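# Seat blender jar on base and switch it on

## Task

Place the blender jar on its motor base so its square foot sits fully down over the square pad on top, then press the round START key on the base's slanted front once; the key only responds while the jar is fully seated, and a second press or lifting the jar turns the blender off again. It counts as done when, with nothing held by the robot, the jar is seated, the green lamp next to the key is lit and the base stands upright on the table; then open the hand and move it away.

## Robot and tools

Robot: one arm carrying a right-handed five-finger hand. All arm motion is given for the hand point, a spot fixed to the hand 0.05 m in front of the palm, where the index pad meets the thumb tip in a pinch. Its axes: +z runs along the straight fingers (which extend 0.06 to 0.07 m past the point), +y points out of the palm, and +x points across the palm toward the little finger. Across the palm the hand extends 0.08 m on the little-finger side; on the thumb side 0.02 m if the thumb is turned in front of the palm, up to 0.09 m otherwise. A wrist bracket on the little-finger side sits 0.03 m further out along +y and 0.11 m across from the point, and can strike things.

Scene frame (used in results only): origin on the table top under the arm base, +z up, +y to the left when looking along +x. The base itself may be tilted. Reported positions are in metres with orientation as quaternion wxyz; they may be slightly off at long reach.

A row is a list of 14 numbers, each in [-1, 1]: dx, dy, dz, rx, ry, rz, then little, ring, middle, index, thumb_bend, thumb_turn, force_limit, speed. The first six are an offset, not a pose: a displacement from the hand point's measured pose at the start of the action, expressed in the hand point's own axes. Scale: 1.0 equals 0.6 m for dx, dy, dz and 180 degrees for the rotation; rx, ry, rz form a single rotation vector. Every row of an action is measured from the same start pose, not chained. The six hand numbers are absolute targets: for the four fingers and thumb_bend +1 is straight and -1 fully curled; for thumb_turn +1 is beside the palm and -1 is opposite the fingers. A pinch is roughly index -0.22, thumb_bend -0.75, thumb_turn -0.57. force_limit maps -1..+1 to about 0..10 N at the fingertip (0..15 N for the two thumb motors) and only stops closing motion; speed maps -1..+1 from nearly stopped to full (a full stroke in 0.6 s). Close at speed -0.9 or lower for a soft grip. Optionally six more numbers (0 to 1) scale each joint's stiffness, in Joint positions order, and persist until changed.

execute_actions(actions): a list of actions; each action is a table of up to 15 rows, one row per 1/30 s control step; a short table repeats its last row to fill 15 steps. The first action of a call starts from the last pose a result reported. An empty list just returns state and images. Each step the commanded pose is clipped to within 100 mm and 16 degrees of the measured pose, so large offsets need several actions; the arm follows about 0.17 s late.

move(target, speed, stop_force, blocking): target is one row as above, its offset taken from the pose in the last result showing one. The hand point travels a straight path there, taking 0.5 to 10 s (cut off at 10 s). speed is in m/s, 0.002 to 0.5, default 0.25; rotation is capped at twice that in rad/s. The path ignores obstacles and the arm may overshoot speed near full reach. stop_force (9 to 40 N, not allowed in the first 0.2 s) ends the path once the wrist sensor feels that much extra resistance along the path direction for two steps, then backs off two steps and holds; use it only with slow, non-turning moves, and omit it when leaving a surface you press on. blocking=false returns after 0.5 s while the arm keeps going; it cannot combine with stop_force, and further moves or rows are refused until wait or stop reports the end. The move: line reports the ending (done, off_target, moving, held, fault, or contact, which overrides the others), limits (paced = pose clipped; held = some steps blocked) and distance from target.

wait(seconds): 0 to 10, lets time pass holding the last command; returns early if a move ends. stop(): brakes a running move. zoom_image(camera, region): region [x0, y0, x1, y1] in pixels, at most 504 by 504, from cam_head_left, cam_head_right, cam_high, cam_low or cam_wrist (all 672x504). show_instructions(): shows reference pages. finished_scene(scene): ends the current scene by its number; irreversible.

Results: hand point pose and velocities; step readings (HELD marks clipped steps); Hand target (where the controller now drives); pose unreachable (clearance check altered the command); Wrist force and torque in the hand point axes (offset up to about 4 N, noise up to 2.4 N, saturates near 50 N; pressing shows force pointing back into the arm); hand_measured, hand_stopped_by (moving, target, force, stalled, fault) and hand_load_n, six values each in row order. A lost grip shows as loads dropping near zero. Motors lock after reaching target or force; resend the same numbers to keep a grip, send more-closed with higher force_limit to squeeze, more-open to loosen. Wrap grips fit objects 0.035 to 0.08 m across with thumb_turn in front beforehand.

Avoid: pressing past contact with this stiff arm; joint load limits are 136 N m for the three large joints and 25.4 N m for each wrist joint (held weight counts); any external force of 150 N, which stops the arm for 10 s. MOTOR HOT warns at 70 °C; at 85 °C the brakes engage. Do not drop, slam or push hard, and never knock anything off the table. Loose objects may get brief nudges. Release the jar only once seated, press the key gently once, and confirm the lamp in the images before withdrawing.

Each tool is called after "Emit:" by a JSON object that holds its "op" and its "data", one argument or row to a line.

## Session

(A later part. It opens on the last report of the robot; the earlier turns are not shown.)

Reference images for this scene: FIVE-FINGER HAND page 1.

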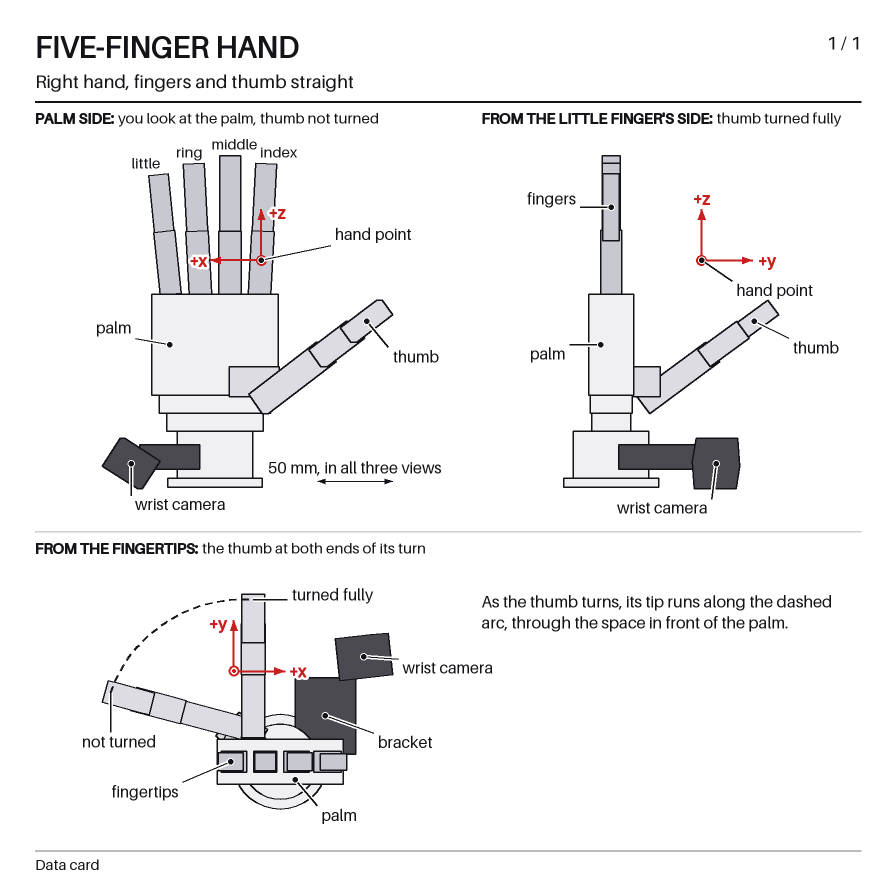

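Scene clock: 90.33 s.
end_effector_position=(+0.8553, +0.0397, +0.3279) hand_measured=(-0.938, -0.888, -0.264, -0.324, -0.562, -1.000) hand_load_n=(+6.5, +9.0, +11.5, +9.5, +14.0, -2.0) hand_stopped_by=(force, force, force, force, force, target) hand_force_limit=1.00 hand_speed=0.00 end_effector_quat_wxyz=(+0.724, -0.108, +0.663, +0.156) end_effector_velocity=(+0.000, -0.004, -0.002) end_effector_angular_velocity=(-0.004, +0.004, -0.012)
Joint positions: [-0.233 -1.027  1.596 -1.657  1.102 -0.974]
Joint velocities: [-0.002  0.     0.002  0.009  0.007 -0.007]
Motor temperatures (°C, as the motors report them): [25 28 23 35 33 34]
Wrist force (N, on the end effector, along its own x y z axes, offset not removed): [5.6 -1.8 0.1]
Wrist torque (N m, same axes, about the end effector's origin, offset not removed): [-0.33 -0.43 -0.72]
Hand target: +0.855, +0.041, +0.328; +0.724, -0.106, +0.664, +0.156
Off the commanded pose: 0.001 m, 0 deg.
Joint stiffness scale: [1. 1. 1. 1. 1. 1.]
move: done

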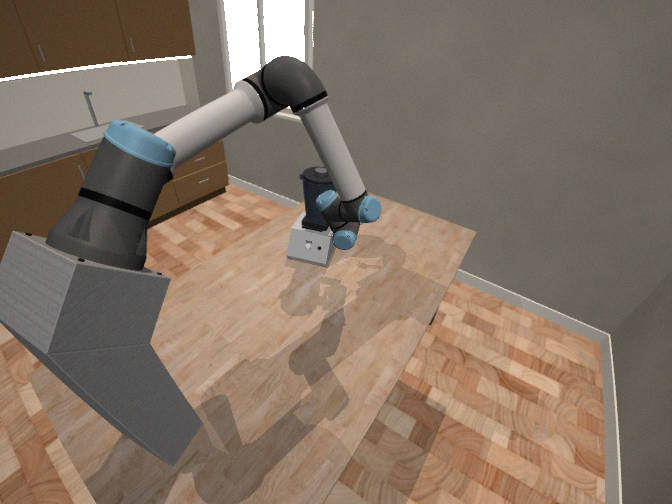

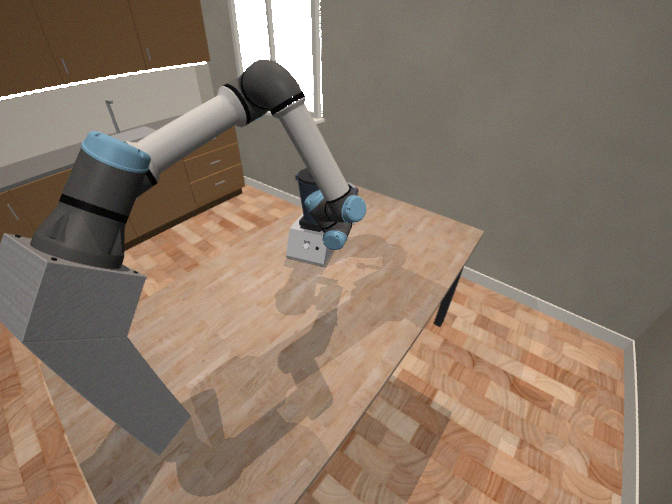

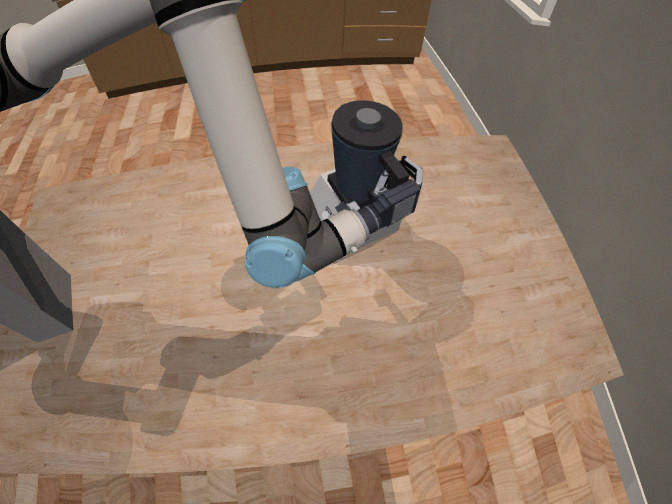

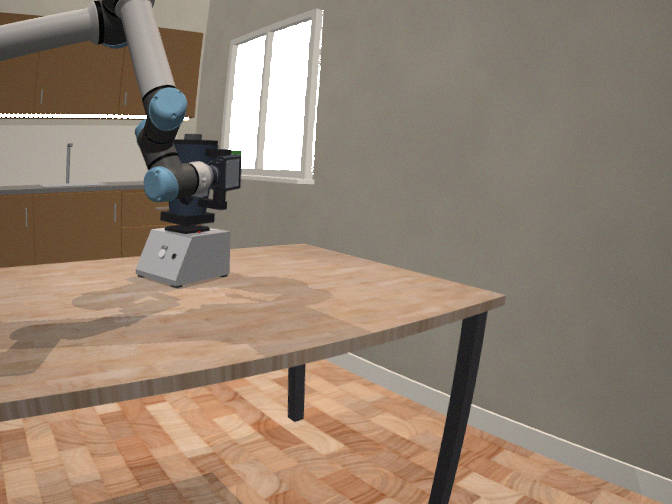

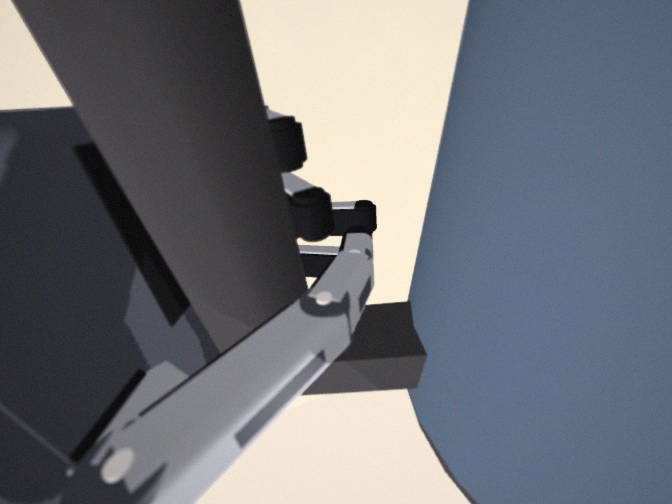

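Emit:
{"op": "move", "data": {
  "target": [0.006,0.02,0.009,0,0,-0.008,-0.99,-0.99,-0.95,-0.95,-1,-1,1,0],
  "speed": 0.03
}}

Emit:
{"op": "zoom_image", "data": {
  "camera": "cam_low",
  "region": [140,185,240,260]
}}

Emit:
{"op": "zoom_image", "data": {
  "camera": "cam_head_left",
  "region": [280,200,350,250]
}}

Scene clock: 96.63 s.
end_effector_position=(+0.8558, +0.0518, +0.3248) hand_measured=(-0.938, -0.888, -0.264, -0.324, -0.562, -1.000) hand_load_n=(+6.5, +9.0, +11.5, +9.5, +14.0, -2.0) hand_stopped_by=(force, force, force, force, force, target) hand_force_limit=1.00 hand_speed=0.00 end_effector_quat_wxyz=(+0.726, -0.116, +0.662, +0.147) end_effector_velocity=(+0.000, -0.001, -0.001) end_effector_angular_velocity=(-0.007, +0.001, -0.005)
Joint positions: [-0.216 -1.031  1.596 -1.645  1.109 -1.016]
Joint velocities: [ 0.    -0.     0.     0.006  0.002 -0.009]
Motor temperatures (°C, as the motors report them): [25 28 23 35 33 34]
Wrist force (N, on the end effector, along its own x y z axes, offset not removed): [6.3 1.2 -0.9]
Wrist torque (N m, same axes, about the end effector's origin, offset not removed): [-0.01 -0.42 -0.60]
Hand target: +0.856, +0.053, +0.326; +0.726, -0.116, +0.661, +0.147
Off the commanded pose: 0.002 m, 0 deg.
Joint stiffness scale: [1. 1. 1. 1. 1. 1.]
move: done

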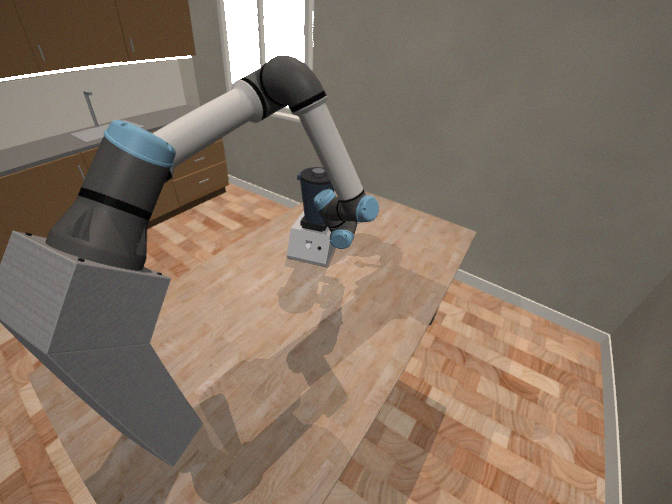

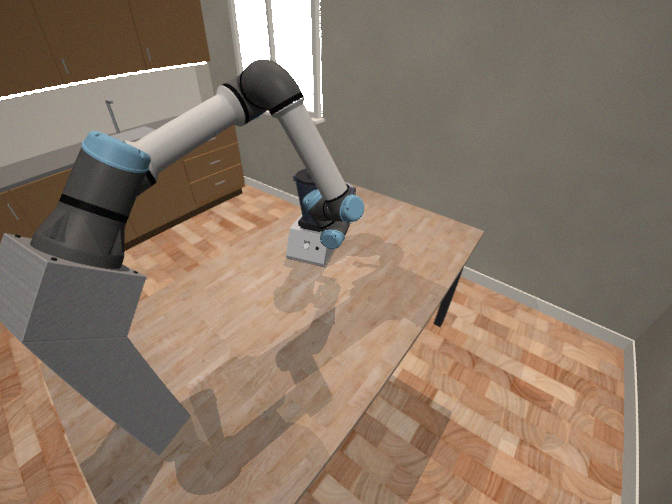

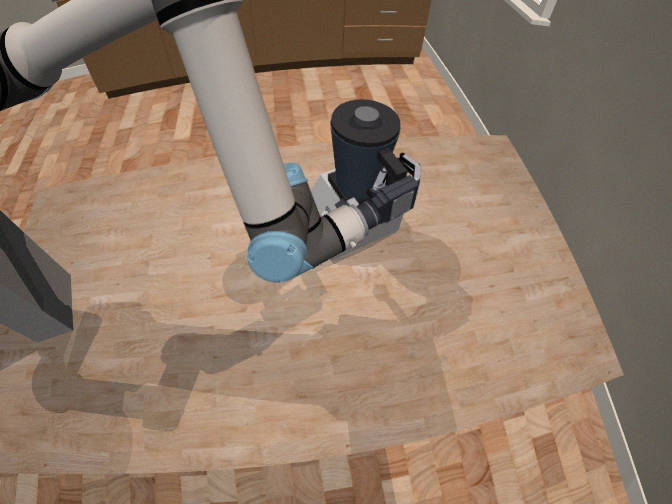

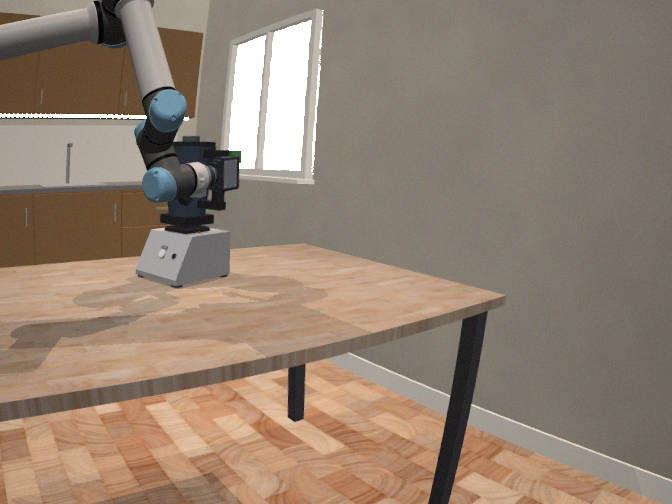

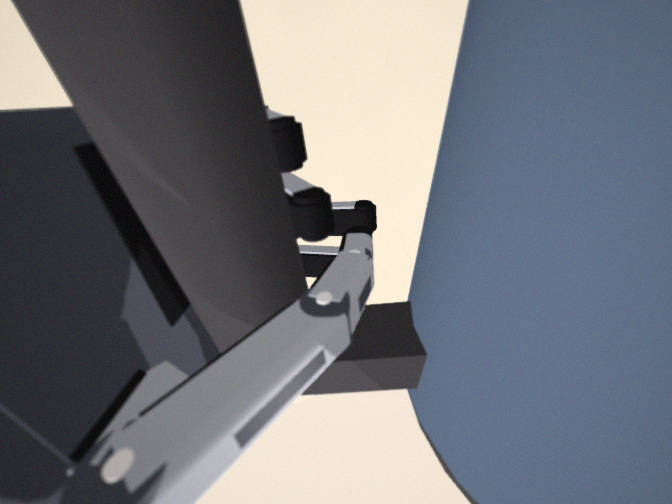

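Region (140, 185, 240, 260) of cam_low's 672x504 image, scaled by 5.040, with more detail than that image has; it fills the top 378 rows of this view, and the rest is white.

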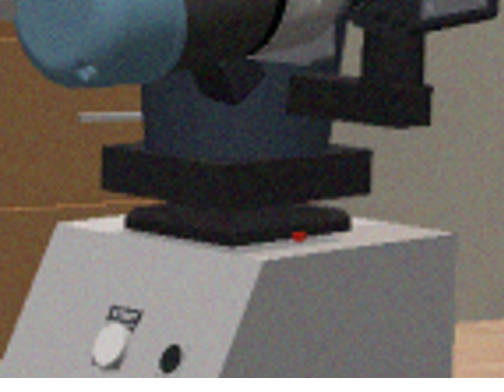

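Region (280, 200, 350, 250) of cam_head_left's 672x504 image, scaled by 7.200, with more detail than that image has; it fills the top 360 rows of this view, and the rest is white.

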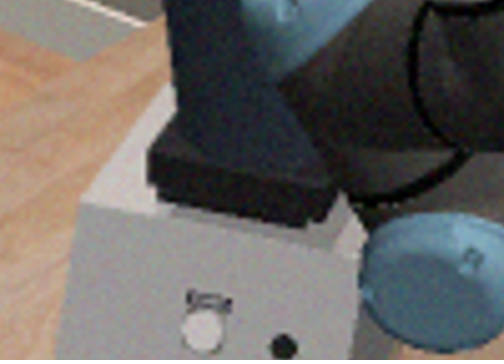

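Emit:
{"op": "move", "data": {
  "target": [0.045,0,-0.001,0,0,0,-0.99,-0.99,-0.95,-0.95,-1,-1,1,0],
  "speed": 0.008,
  "stop_force": 9
}}

Emit:
{"op": "zoom_image", "data": {
  "camera": "cam_low",
  "region": [140,185,240,260]
}}

Emit:
{"op": "zoom_image", "data": {
  "camera": "cam_head_left",
  "region": [280,200,350,250]
}}

Scene clock: 102.57 s.
end_effector_position=(+0.8569, +0.0509, +0.3131) hand_measured=(-0.938, -0.888, -0.264, -0.324, -0.562, -1.000) hand_load_n=(+6.0, +8.0, +11.5, +9.0, +14.0, -1.5) hand_stopped_by=(force, force, force, force, force, target) hand_force_limit=1.00 hand_speed=0.00 end_effector_quat_wxyz=(+0.727, -0.116, +0.661, +0.146) end_effector_velocity=(-0.001, +0.001, -0.001) end_effector_angular_velocity=(+0.001, +0.002, +0.001)
Joint positions: [-0.209 -1.004  1.572 -1.645  1.114 -1.025]
Joint velocities: [ 0.001  0.     0.001 -0.    -0.001  0.   ]
Motor temperatures (°C, as the motors report them): [25 28 23 35 33 34]
Wrist force (N, on the end effector, along its own x y z axes, offset not removed): [-5.3 -0.2 -0.5]
Wrist torque (N m, same axes, about the end effector's origin, offset not removed): [-0.26 -0.29 -0.15]
Hand target: +0.857, +0.051, +0.313; +0.726, -0.116, +0.662, +0.146
Off the commanded pose: 0.015 m, 0 deg.
Joint stiffness scale: [1. 1. 1. 1. 1. 1.]
move: contact

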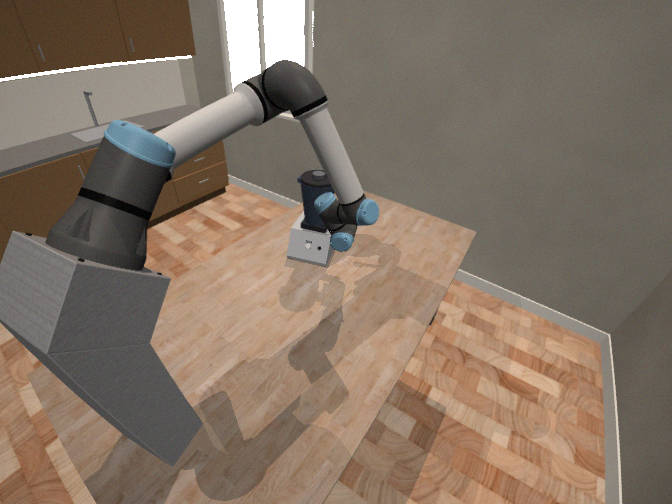

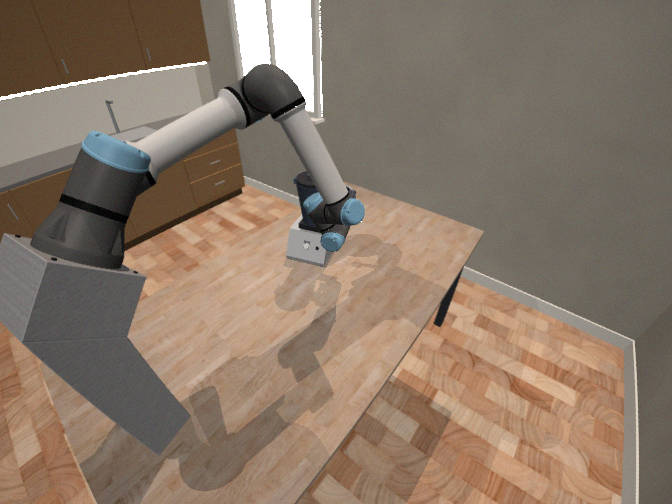

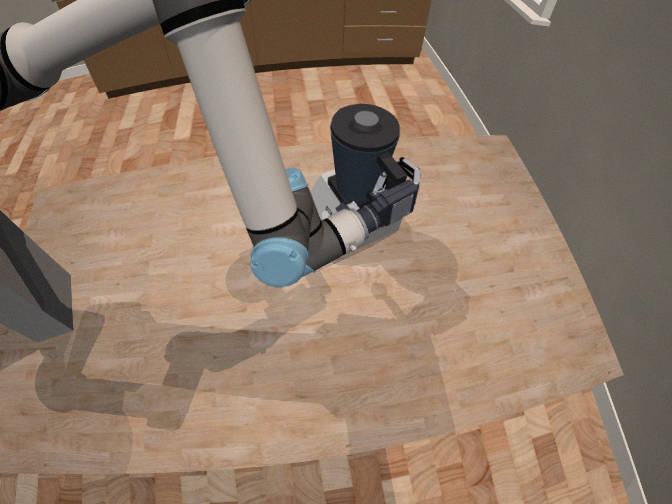

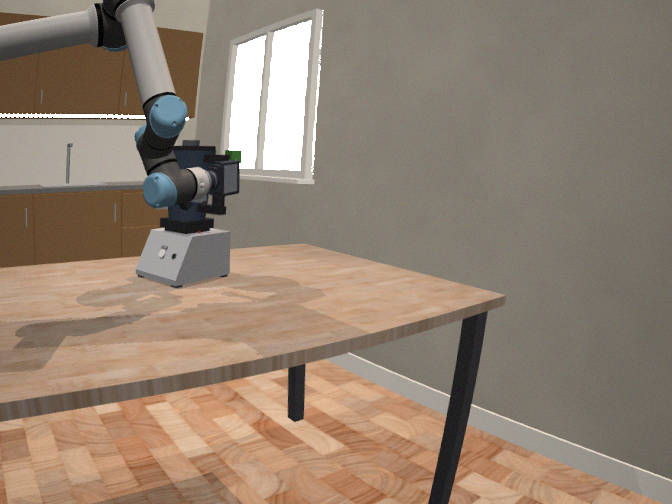

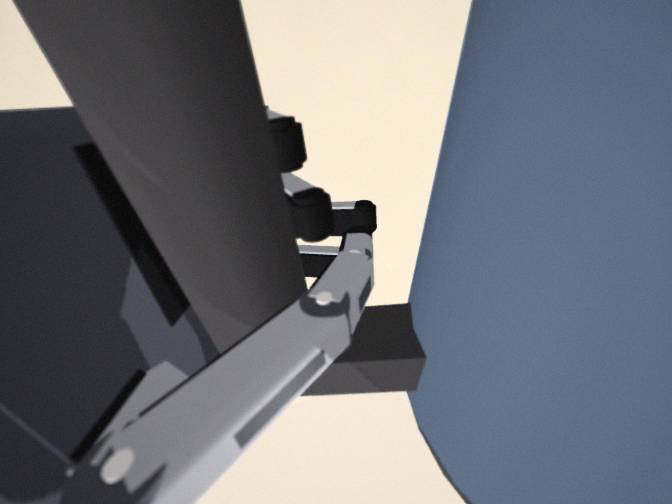

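Region (140, 185, 240, 260) of cam_low's 672x504 image, scaled by 5.040, with more detail than that image has; it fills the top 378 rows of this view, and the rest is white.

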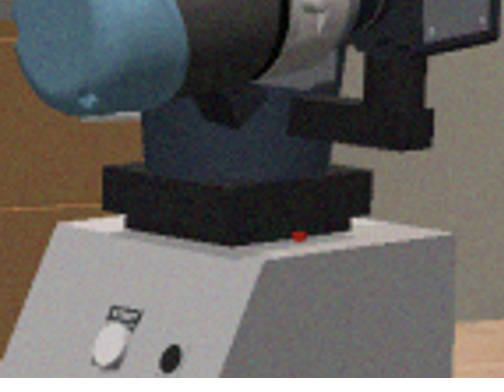

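Region (280, 200, 350, 250) of cam_head_left's 672x504 image, scaled by 7.200, with more detail than that image has; it fills the top 360 rows of this view, and the rest is white.

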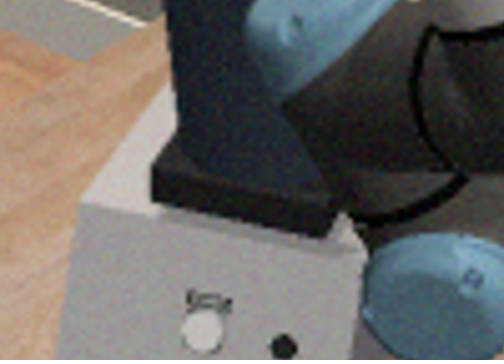

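Emit:
{"op": "move", "data": {
  "target": [-0.014,0.001,0.002,0,0,0,-0.99,-0.99,-0.95,-0.95,-1,-1,1,0],
  "speed": 0.02
}}

Emit:
{"op": "move", "data": {
  "target": [0,0.009,0.009,0,0,0,-0.99,-0.99,-0.95,-0.95,-1,-1,1,0],
  "speed": 0.02
}}

Emit:
{"op": "zoom_image", "data": {
  "camera": "cam_low",
  "region": [140,185,240,260]
}}

Emit:
{"op": "zoom_image", "data": {
  "camera": "cam_head_left",
  "region": [280,200,350,250]
}}

Scene clock: 110.43 s.
end_effector_position=(+0.8580, +0.0525, +0.3217) hand_measured=(-0.938, -0.888, -0.264, -0.324, -0.562, -1.000) hand_load_n=(+4.5, +8.5, +11.5, +9.5, +14.0, -2.0) hand_stopped_by=(force, force, force, force, force, target) hand_force_limit=1.00 hand_speed=0.00 end_effector_quat_wxyz=(+0.728, -0.117, +0.660, +0.147) end_effector_velocity=(-0.002, +0.000, -0.002) end_effector_angular_velocity=(+0.002, +0.007, -0.001)
Joint positions: [-0.212 -1.021  1.583 -1.644  1.113 -1.021]
Joint velocities: [ 0.    -0.001  0.006  0.002 -0.001  0.001]
Motor temperatures (°C, as the motors report them): [25 28 23 35 33 34]
Wrist force (N, on the end effector, along its own x y z axes, offset not removed): [6.1 -3.2 -1.2]
Wrist torque (N m, same axes, about the end effector's origin, offset not removed): [-0.67 -0.41 -0.90]
Hand target: +0.857, +0.051, +0.322; +0.727, -0.116, +0.661, +0.146
Off the commanded pose: 0.001 m, 0 deg.
Joint stiffness scale: [1. 1. 1. 1. 1. 1.]
move: done

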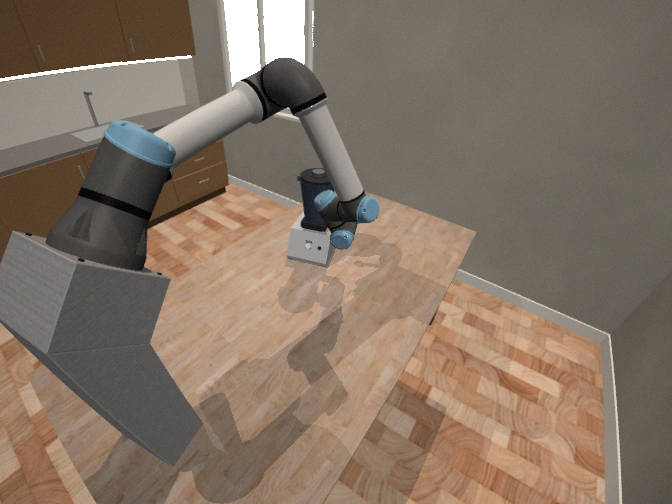

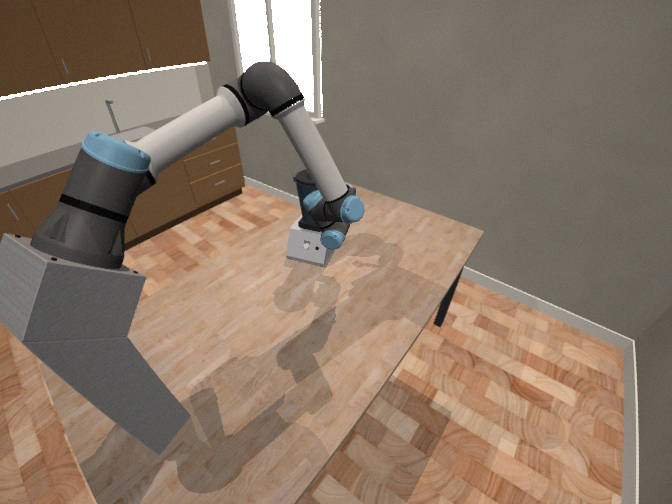

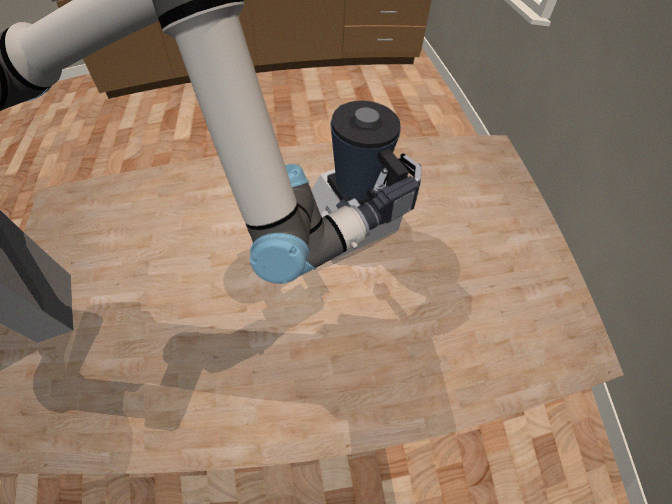

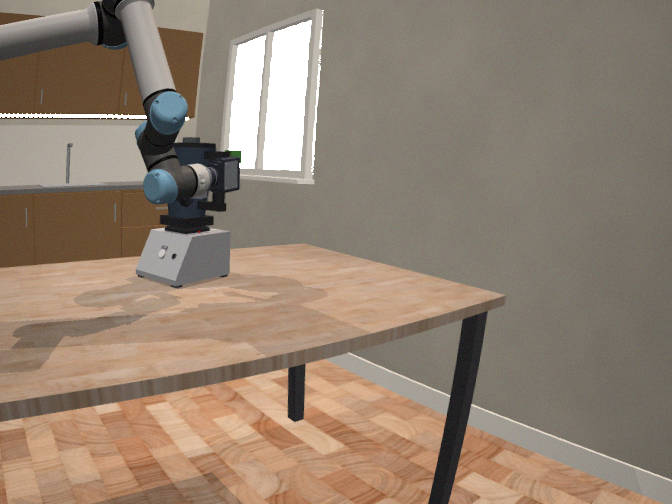

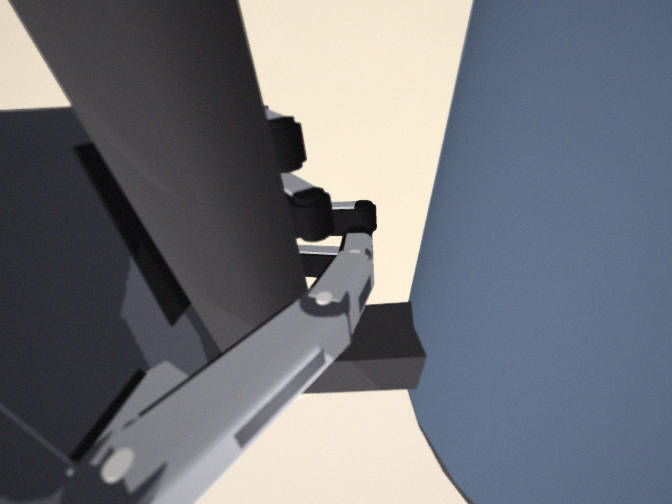

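Scene clock: 111.23 s.
end_effector_position=(+0.8591, +0.0579, +0.3205) hand_measured=(-0.938, -0.888, -0.264, -0.324, -0.562, -1.000) hand_load_n=(+4.5, +8.5, +11.5, +9.5, +14.0, -2.0) hand_stopped_by=(force, force, force, force, force, target) hand_force_limit=1.00 hand_speed=0.00 end_effector_quat_wxyz=(+0.726, -0.116, +0.662, +0.146) end_effector_velocity=(+0.001, -0.000, -0.000) end_effector_angular_velocity=(-0.002, +0.000, -0.002)
Joint positions: [-0.204 -1.024  1.581 -1.632  1.117 -1.03 ]
Joint velocities: [-0.    -0.    -0.001  0.004  0.001 -0.003]
Motor temperatures (°C, as the motors report them): [25 28 23 35 33 34]
Wrist force (N, on the end effector, along its own x y z axes, offset not removed): [6.8 -1.7 -1.8]
Wrist torque (N m, same axes, about the end effector's origin, offset not removed): [-0.23 -0.51 -0.69]
Hand target: +0.861, +0.060, +0.322; +0.728, -0.117, +0.660, +0.147
Off the commanded pose: 0.003 m, 0 deg.
Joint stiffness scale: [1. 1. 1. 1. 1. 1.]
move: done

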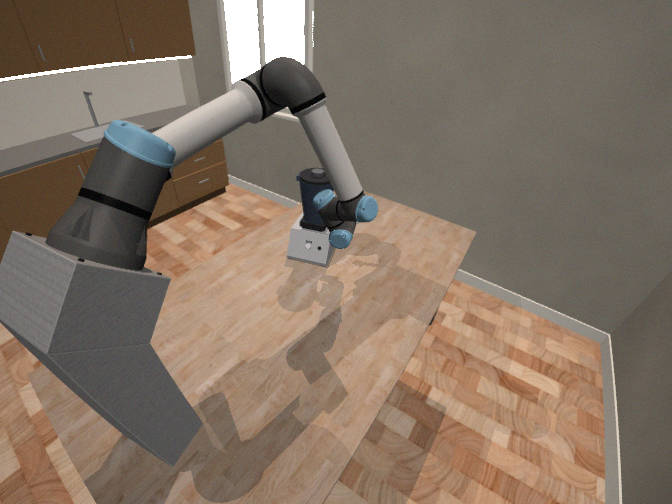

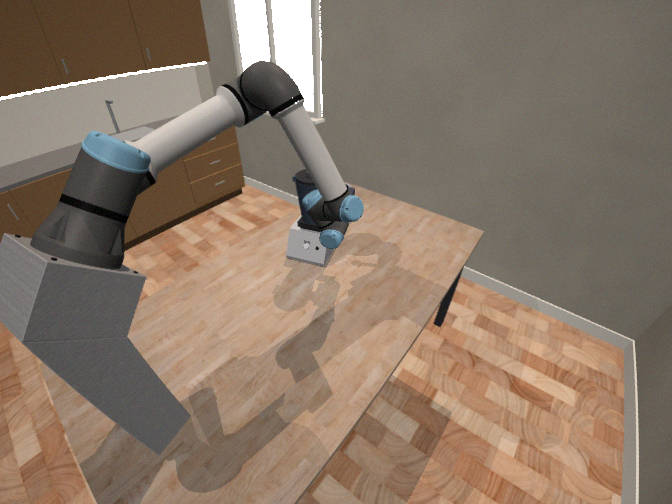

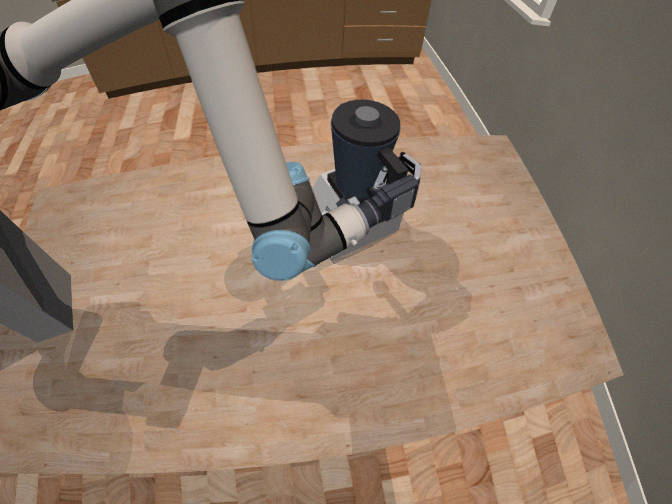

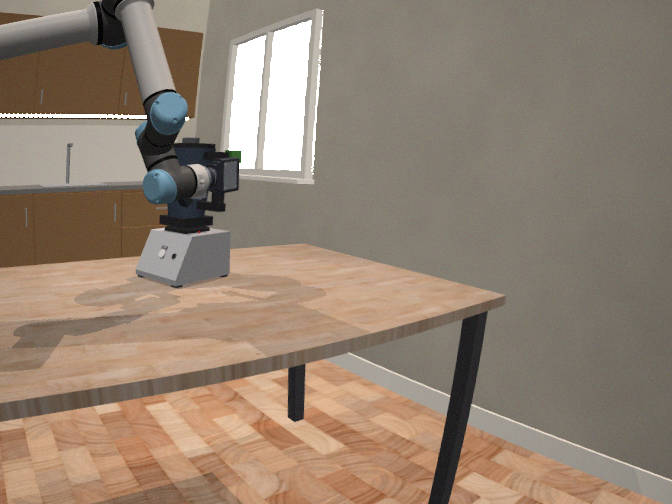

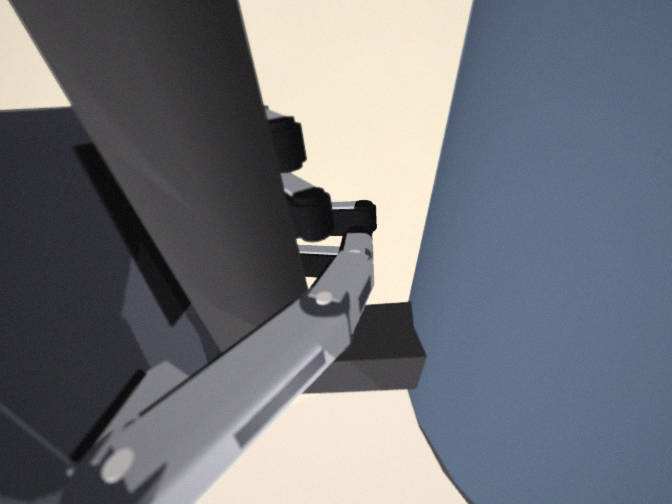

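Region (140, 185, 240, 260) of cam_low's 672x504 image, scaled by 5.040, with more detail than that image has; it fills the top 378 rows of this view, and the rest is white.

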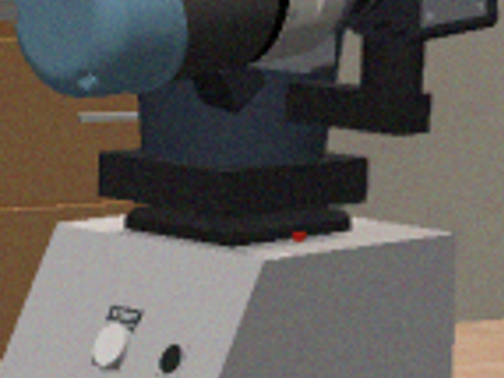

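Region (280, 200, 350, 250) of cam_head_left's 672x504 image, scaled by 7.200, with more detail than that image has; it fills the top 360 rows of this view, and the rest is white.

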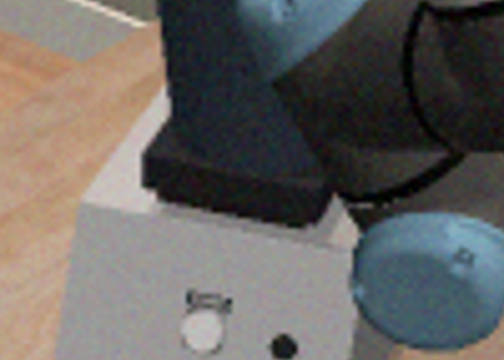

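Emit:
{"op": "move", "data": {
  "target": [-0.002,0.002,0.004,0,-0.007,0,-0.99,-0.99,-0.95,-0.95,-1,-1,1,0],
  "speed": 0.02
}}

Emit:
{"op": "zoom_image", "data": {
  "camera": "cam_low",
  "region": [140,185,240,260]
}}

Emit:
{"op": "move", "data": {
  "target": [0.04,0.001,-0.003,0,0,0,-0.99,-0.99,-0.95,-0.95,-1,-1,1,0],
  "speed": 0.008,
  "stop_force": 9
}}

Emit:
{"op": "zoom_image", "data": {
  "camera": "cam_low",
  "region": [140,185,240,260]
}}

Emit:
{"op": "zoom_image", "data": {
  "camera": "cam_head_left",
  "region": [280,200,350,250]
}}

Scene clock: 116.90 s.
end_effector_position=(+0.8601, +0.0589, +0.3219) hand_measured=(-0.938, -0.888, -0.264, -0.324, -0.562, -1.000) hand_load_n=(+4.5, +8.5, +11.5, +9.5, +14.0, -2.0) hand_stopped_by=(force, force, force, force, force, target) hand_force_limit=1.00 hand_speed=0.00 end_effector_quat_wxyz=(+0.732, -0.114, +0.655, +0.147) end_effector_velocity=(+0.001, +0.002, +0.001) end_effector_angular_velocity=(+0.005, -0.012, -0.001)
Joint positions: [-0.199 -1.017  1.576 -1.647  1.129 -1.028]
Joint velocities: [ 0.005  0.004 -0.005 -0.009  0.009  0.001]
Motor temperatures (°C, as the motors report them): [25 28 23 35 33 34]
Wrist force (N, on the end effector, along its own x y z axes, offset not removed): [3.9 -2.1 -2.0]
Wrist torque (N m, same axes, about the end effector's origin, offset not removed): [-0.46 -0.15 -0.80]
Hand target: +0.861, +0.060, +0.322; +0.734, -0.114, +0.653, +0.148
Off the commanded pose: 0.001 m, 0 deg.
Joint stiffness scale: [1. 1. 1. 1. 1. 1.]
move: done

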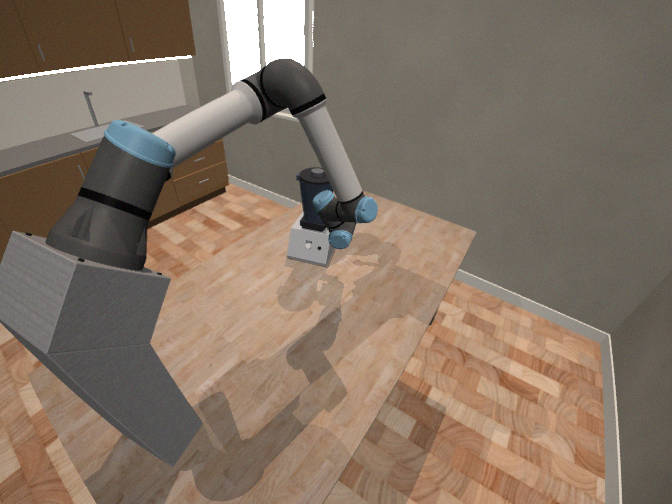

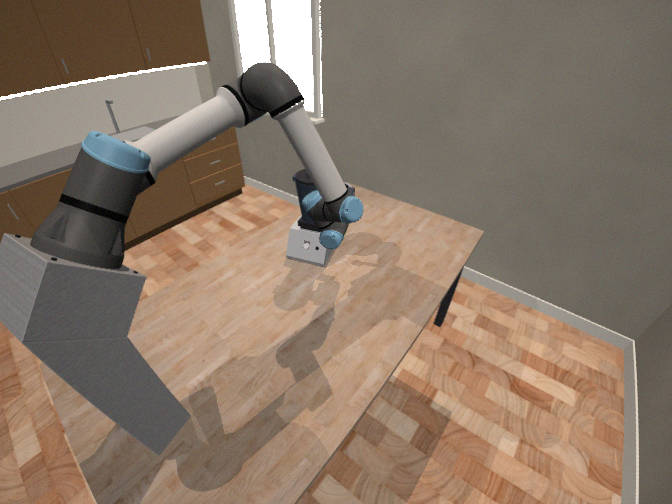

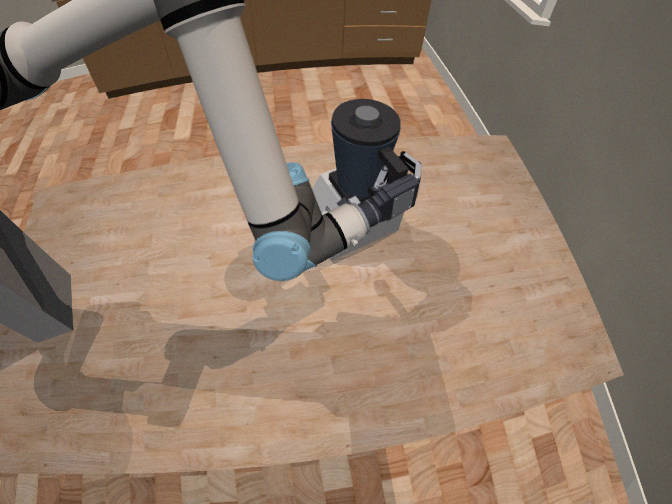

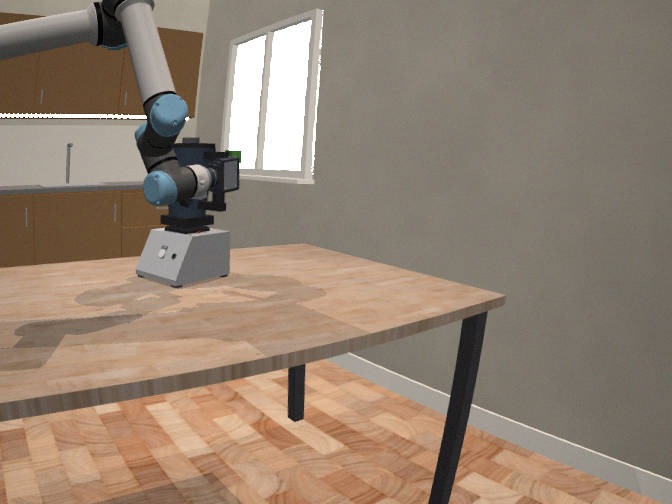

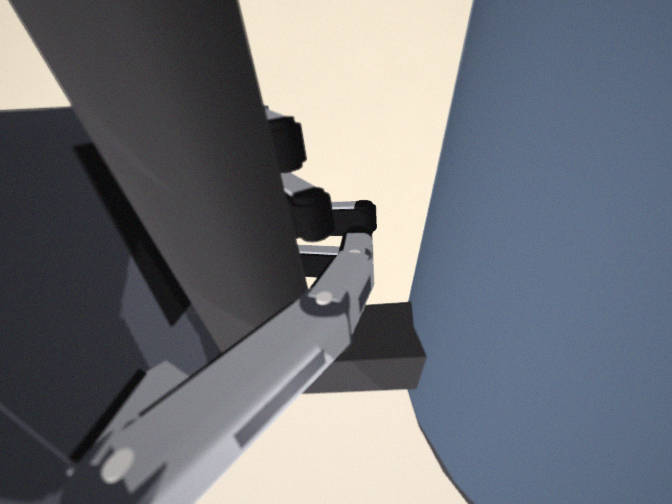

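Region (140, 185, 240, 260) of cam_low's 672x504 image, scaled by 5.040, with more detail than that image has; it fills the top 378 rows of this view, and the rest is white.

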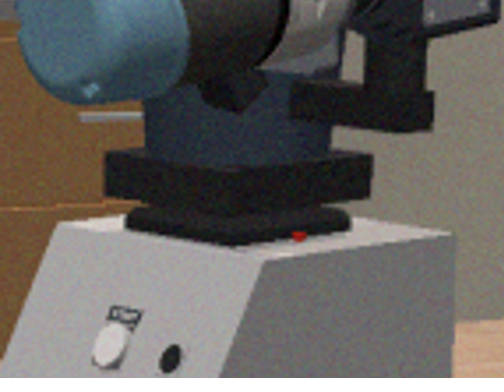

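Scene clock: 118.97 s.
end_effector_position=(+0.8609, +0.0585, +0.3106) hand_measured=(-0.938, -0.888, -0.264, -0.324, -0.562, -1.000) hand_load_n=(+4.5, +8.0, +11.5, +9.5, +14.0, -2.0) hand_stopped_by=(force, force, force, force, force, target) hand_force_limit=1.00 hand_speed=0.00 end_effector_quat_wxyz=(+0.733, -0.114, +0.655, +0.146) end_effector_velocity=(+0.001, +0.001, +0.001) end_effector_angular_velocity=(+0.002, -0.002, +0.002)
Joint positions: [-0.192 -0.991  1.553 -1.648  1.134 -1.035]
Joint velocities: [ 0.    -0.001 -0.001 -0.001  0.     0.003]
Motor temperatures (°C, as the motors report them): [25 28 23 35 33 34]
Wrist force (N, on the end effector, along its own x y z axes, offset not removed): [-5.2 -1.9 -0.6]
Wrist torque (N m, same axes, about the end effector's origin, offset not removed): [-0.37 -0.10 0.08]
Hand target: +0.861, +0.058, +0.311; +0.733, -0.114, +0.655, +0.146
Off the commanded pose: 0.013 m, 0 deg.
Joint stiffness scale: [1. 1. 1. 1. 1. 1.]
move: contact

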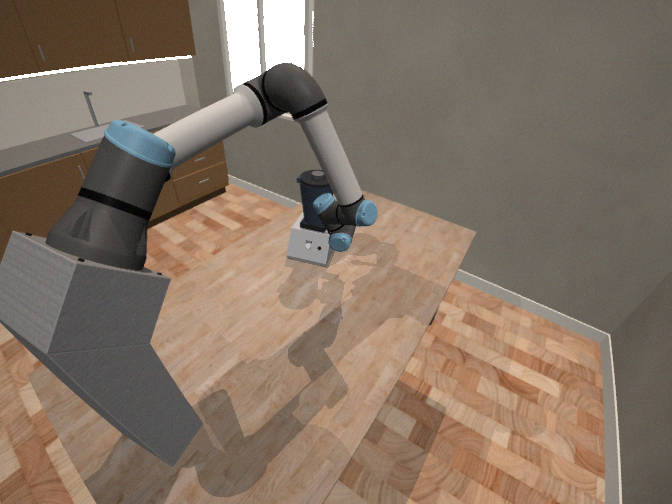

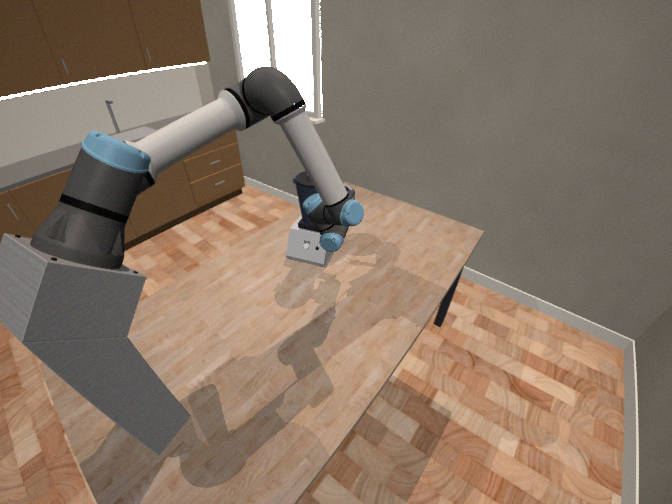

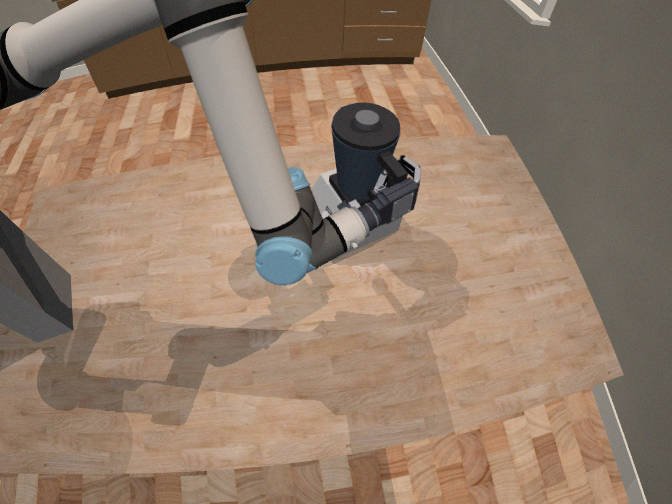

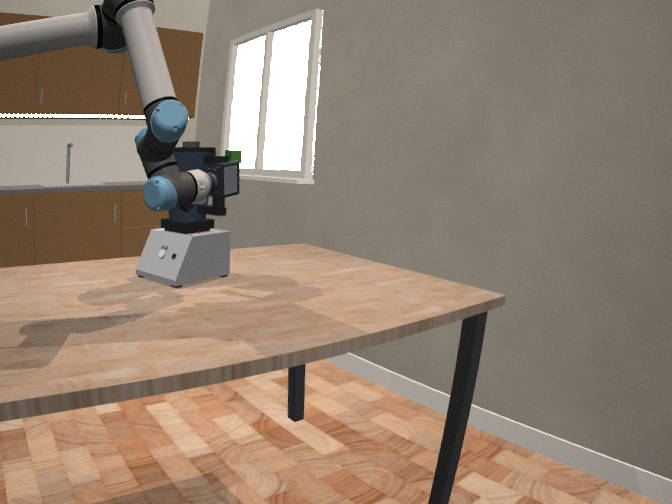

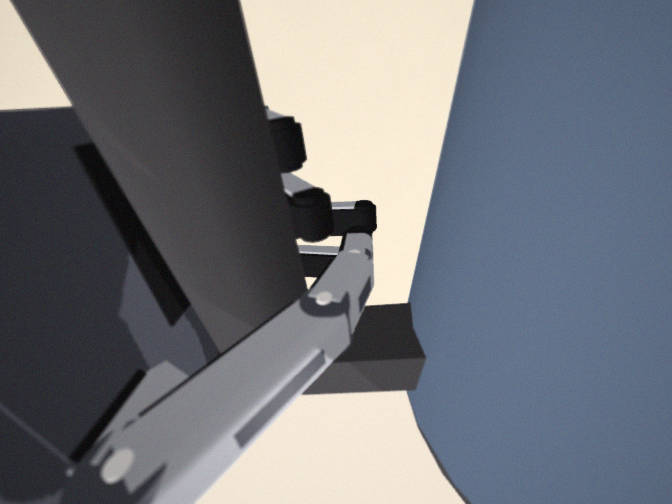

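Region (140, 185, 240, 260) of cam_low's 672x504 image, scaled by 5.040, with more detail than that image has; it fills the top 378 rows of this view, and the rest is white.

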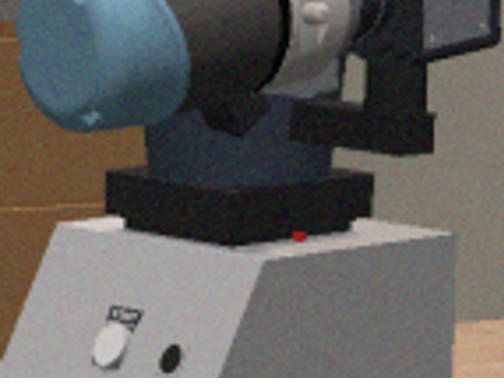

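Region (280, 200, 350, 250) of cam_head_left's 672x504 image, scaled by 7.200, with more detail than that image has; it fills the top 360 rows of this view, and the rest is white.

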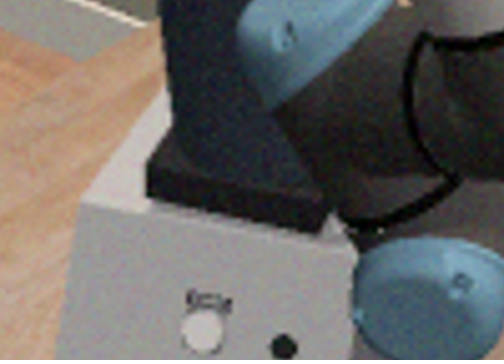

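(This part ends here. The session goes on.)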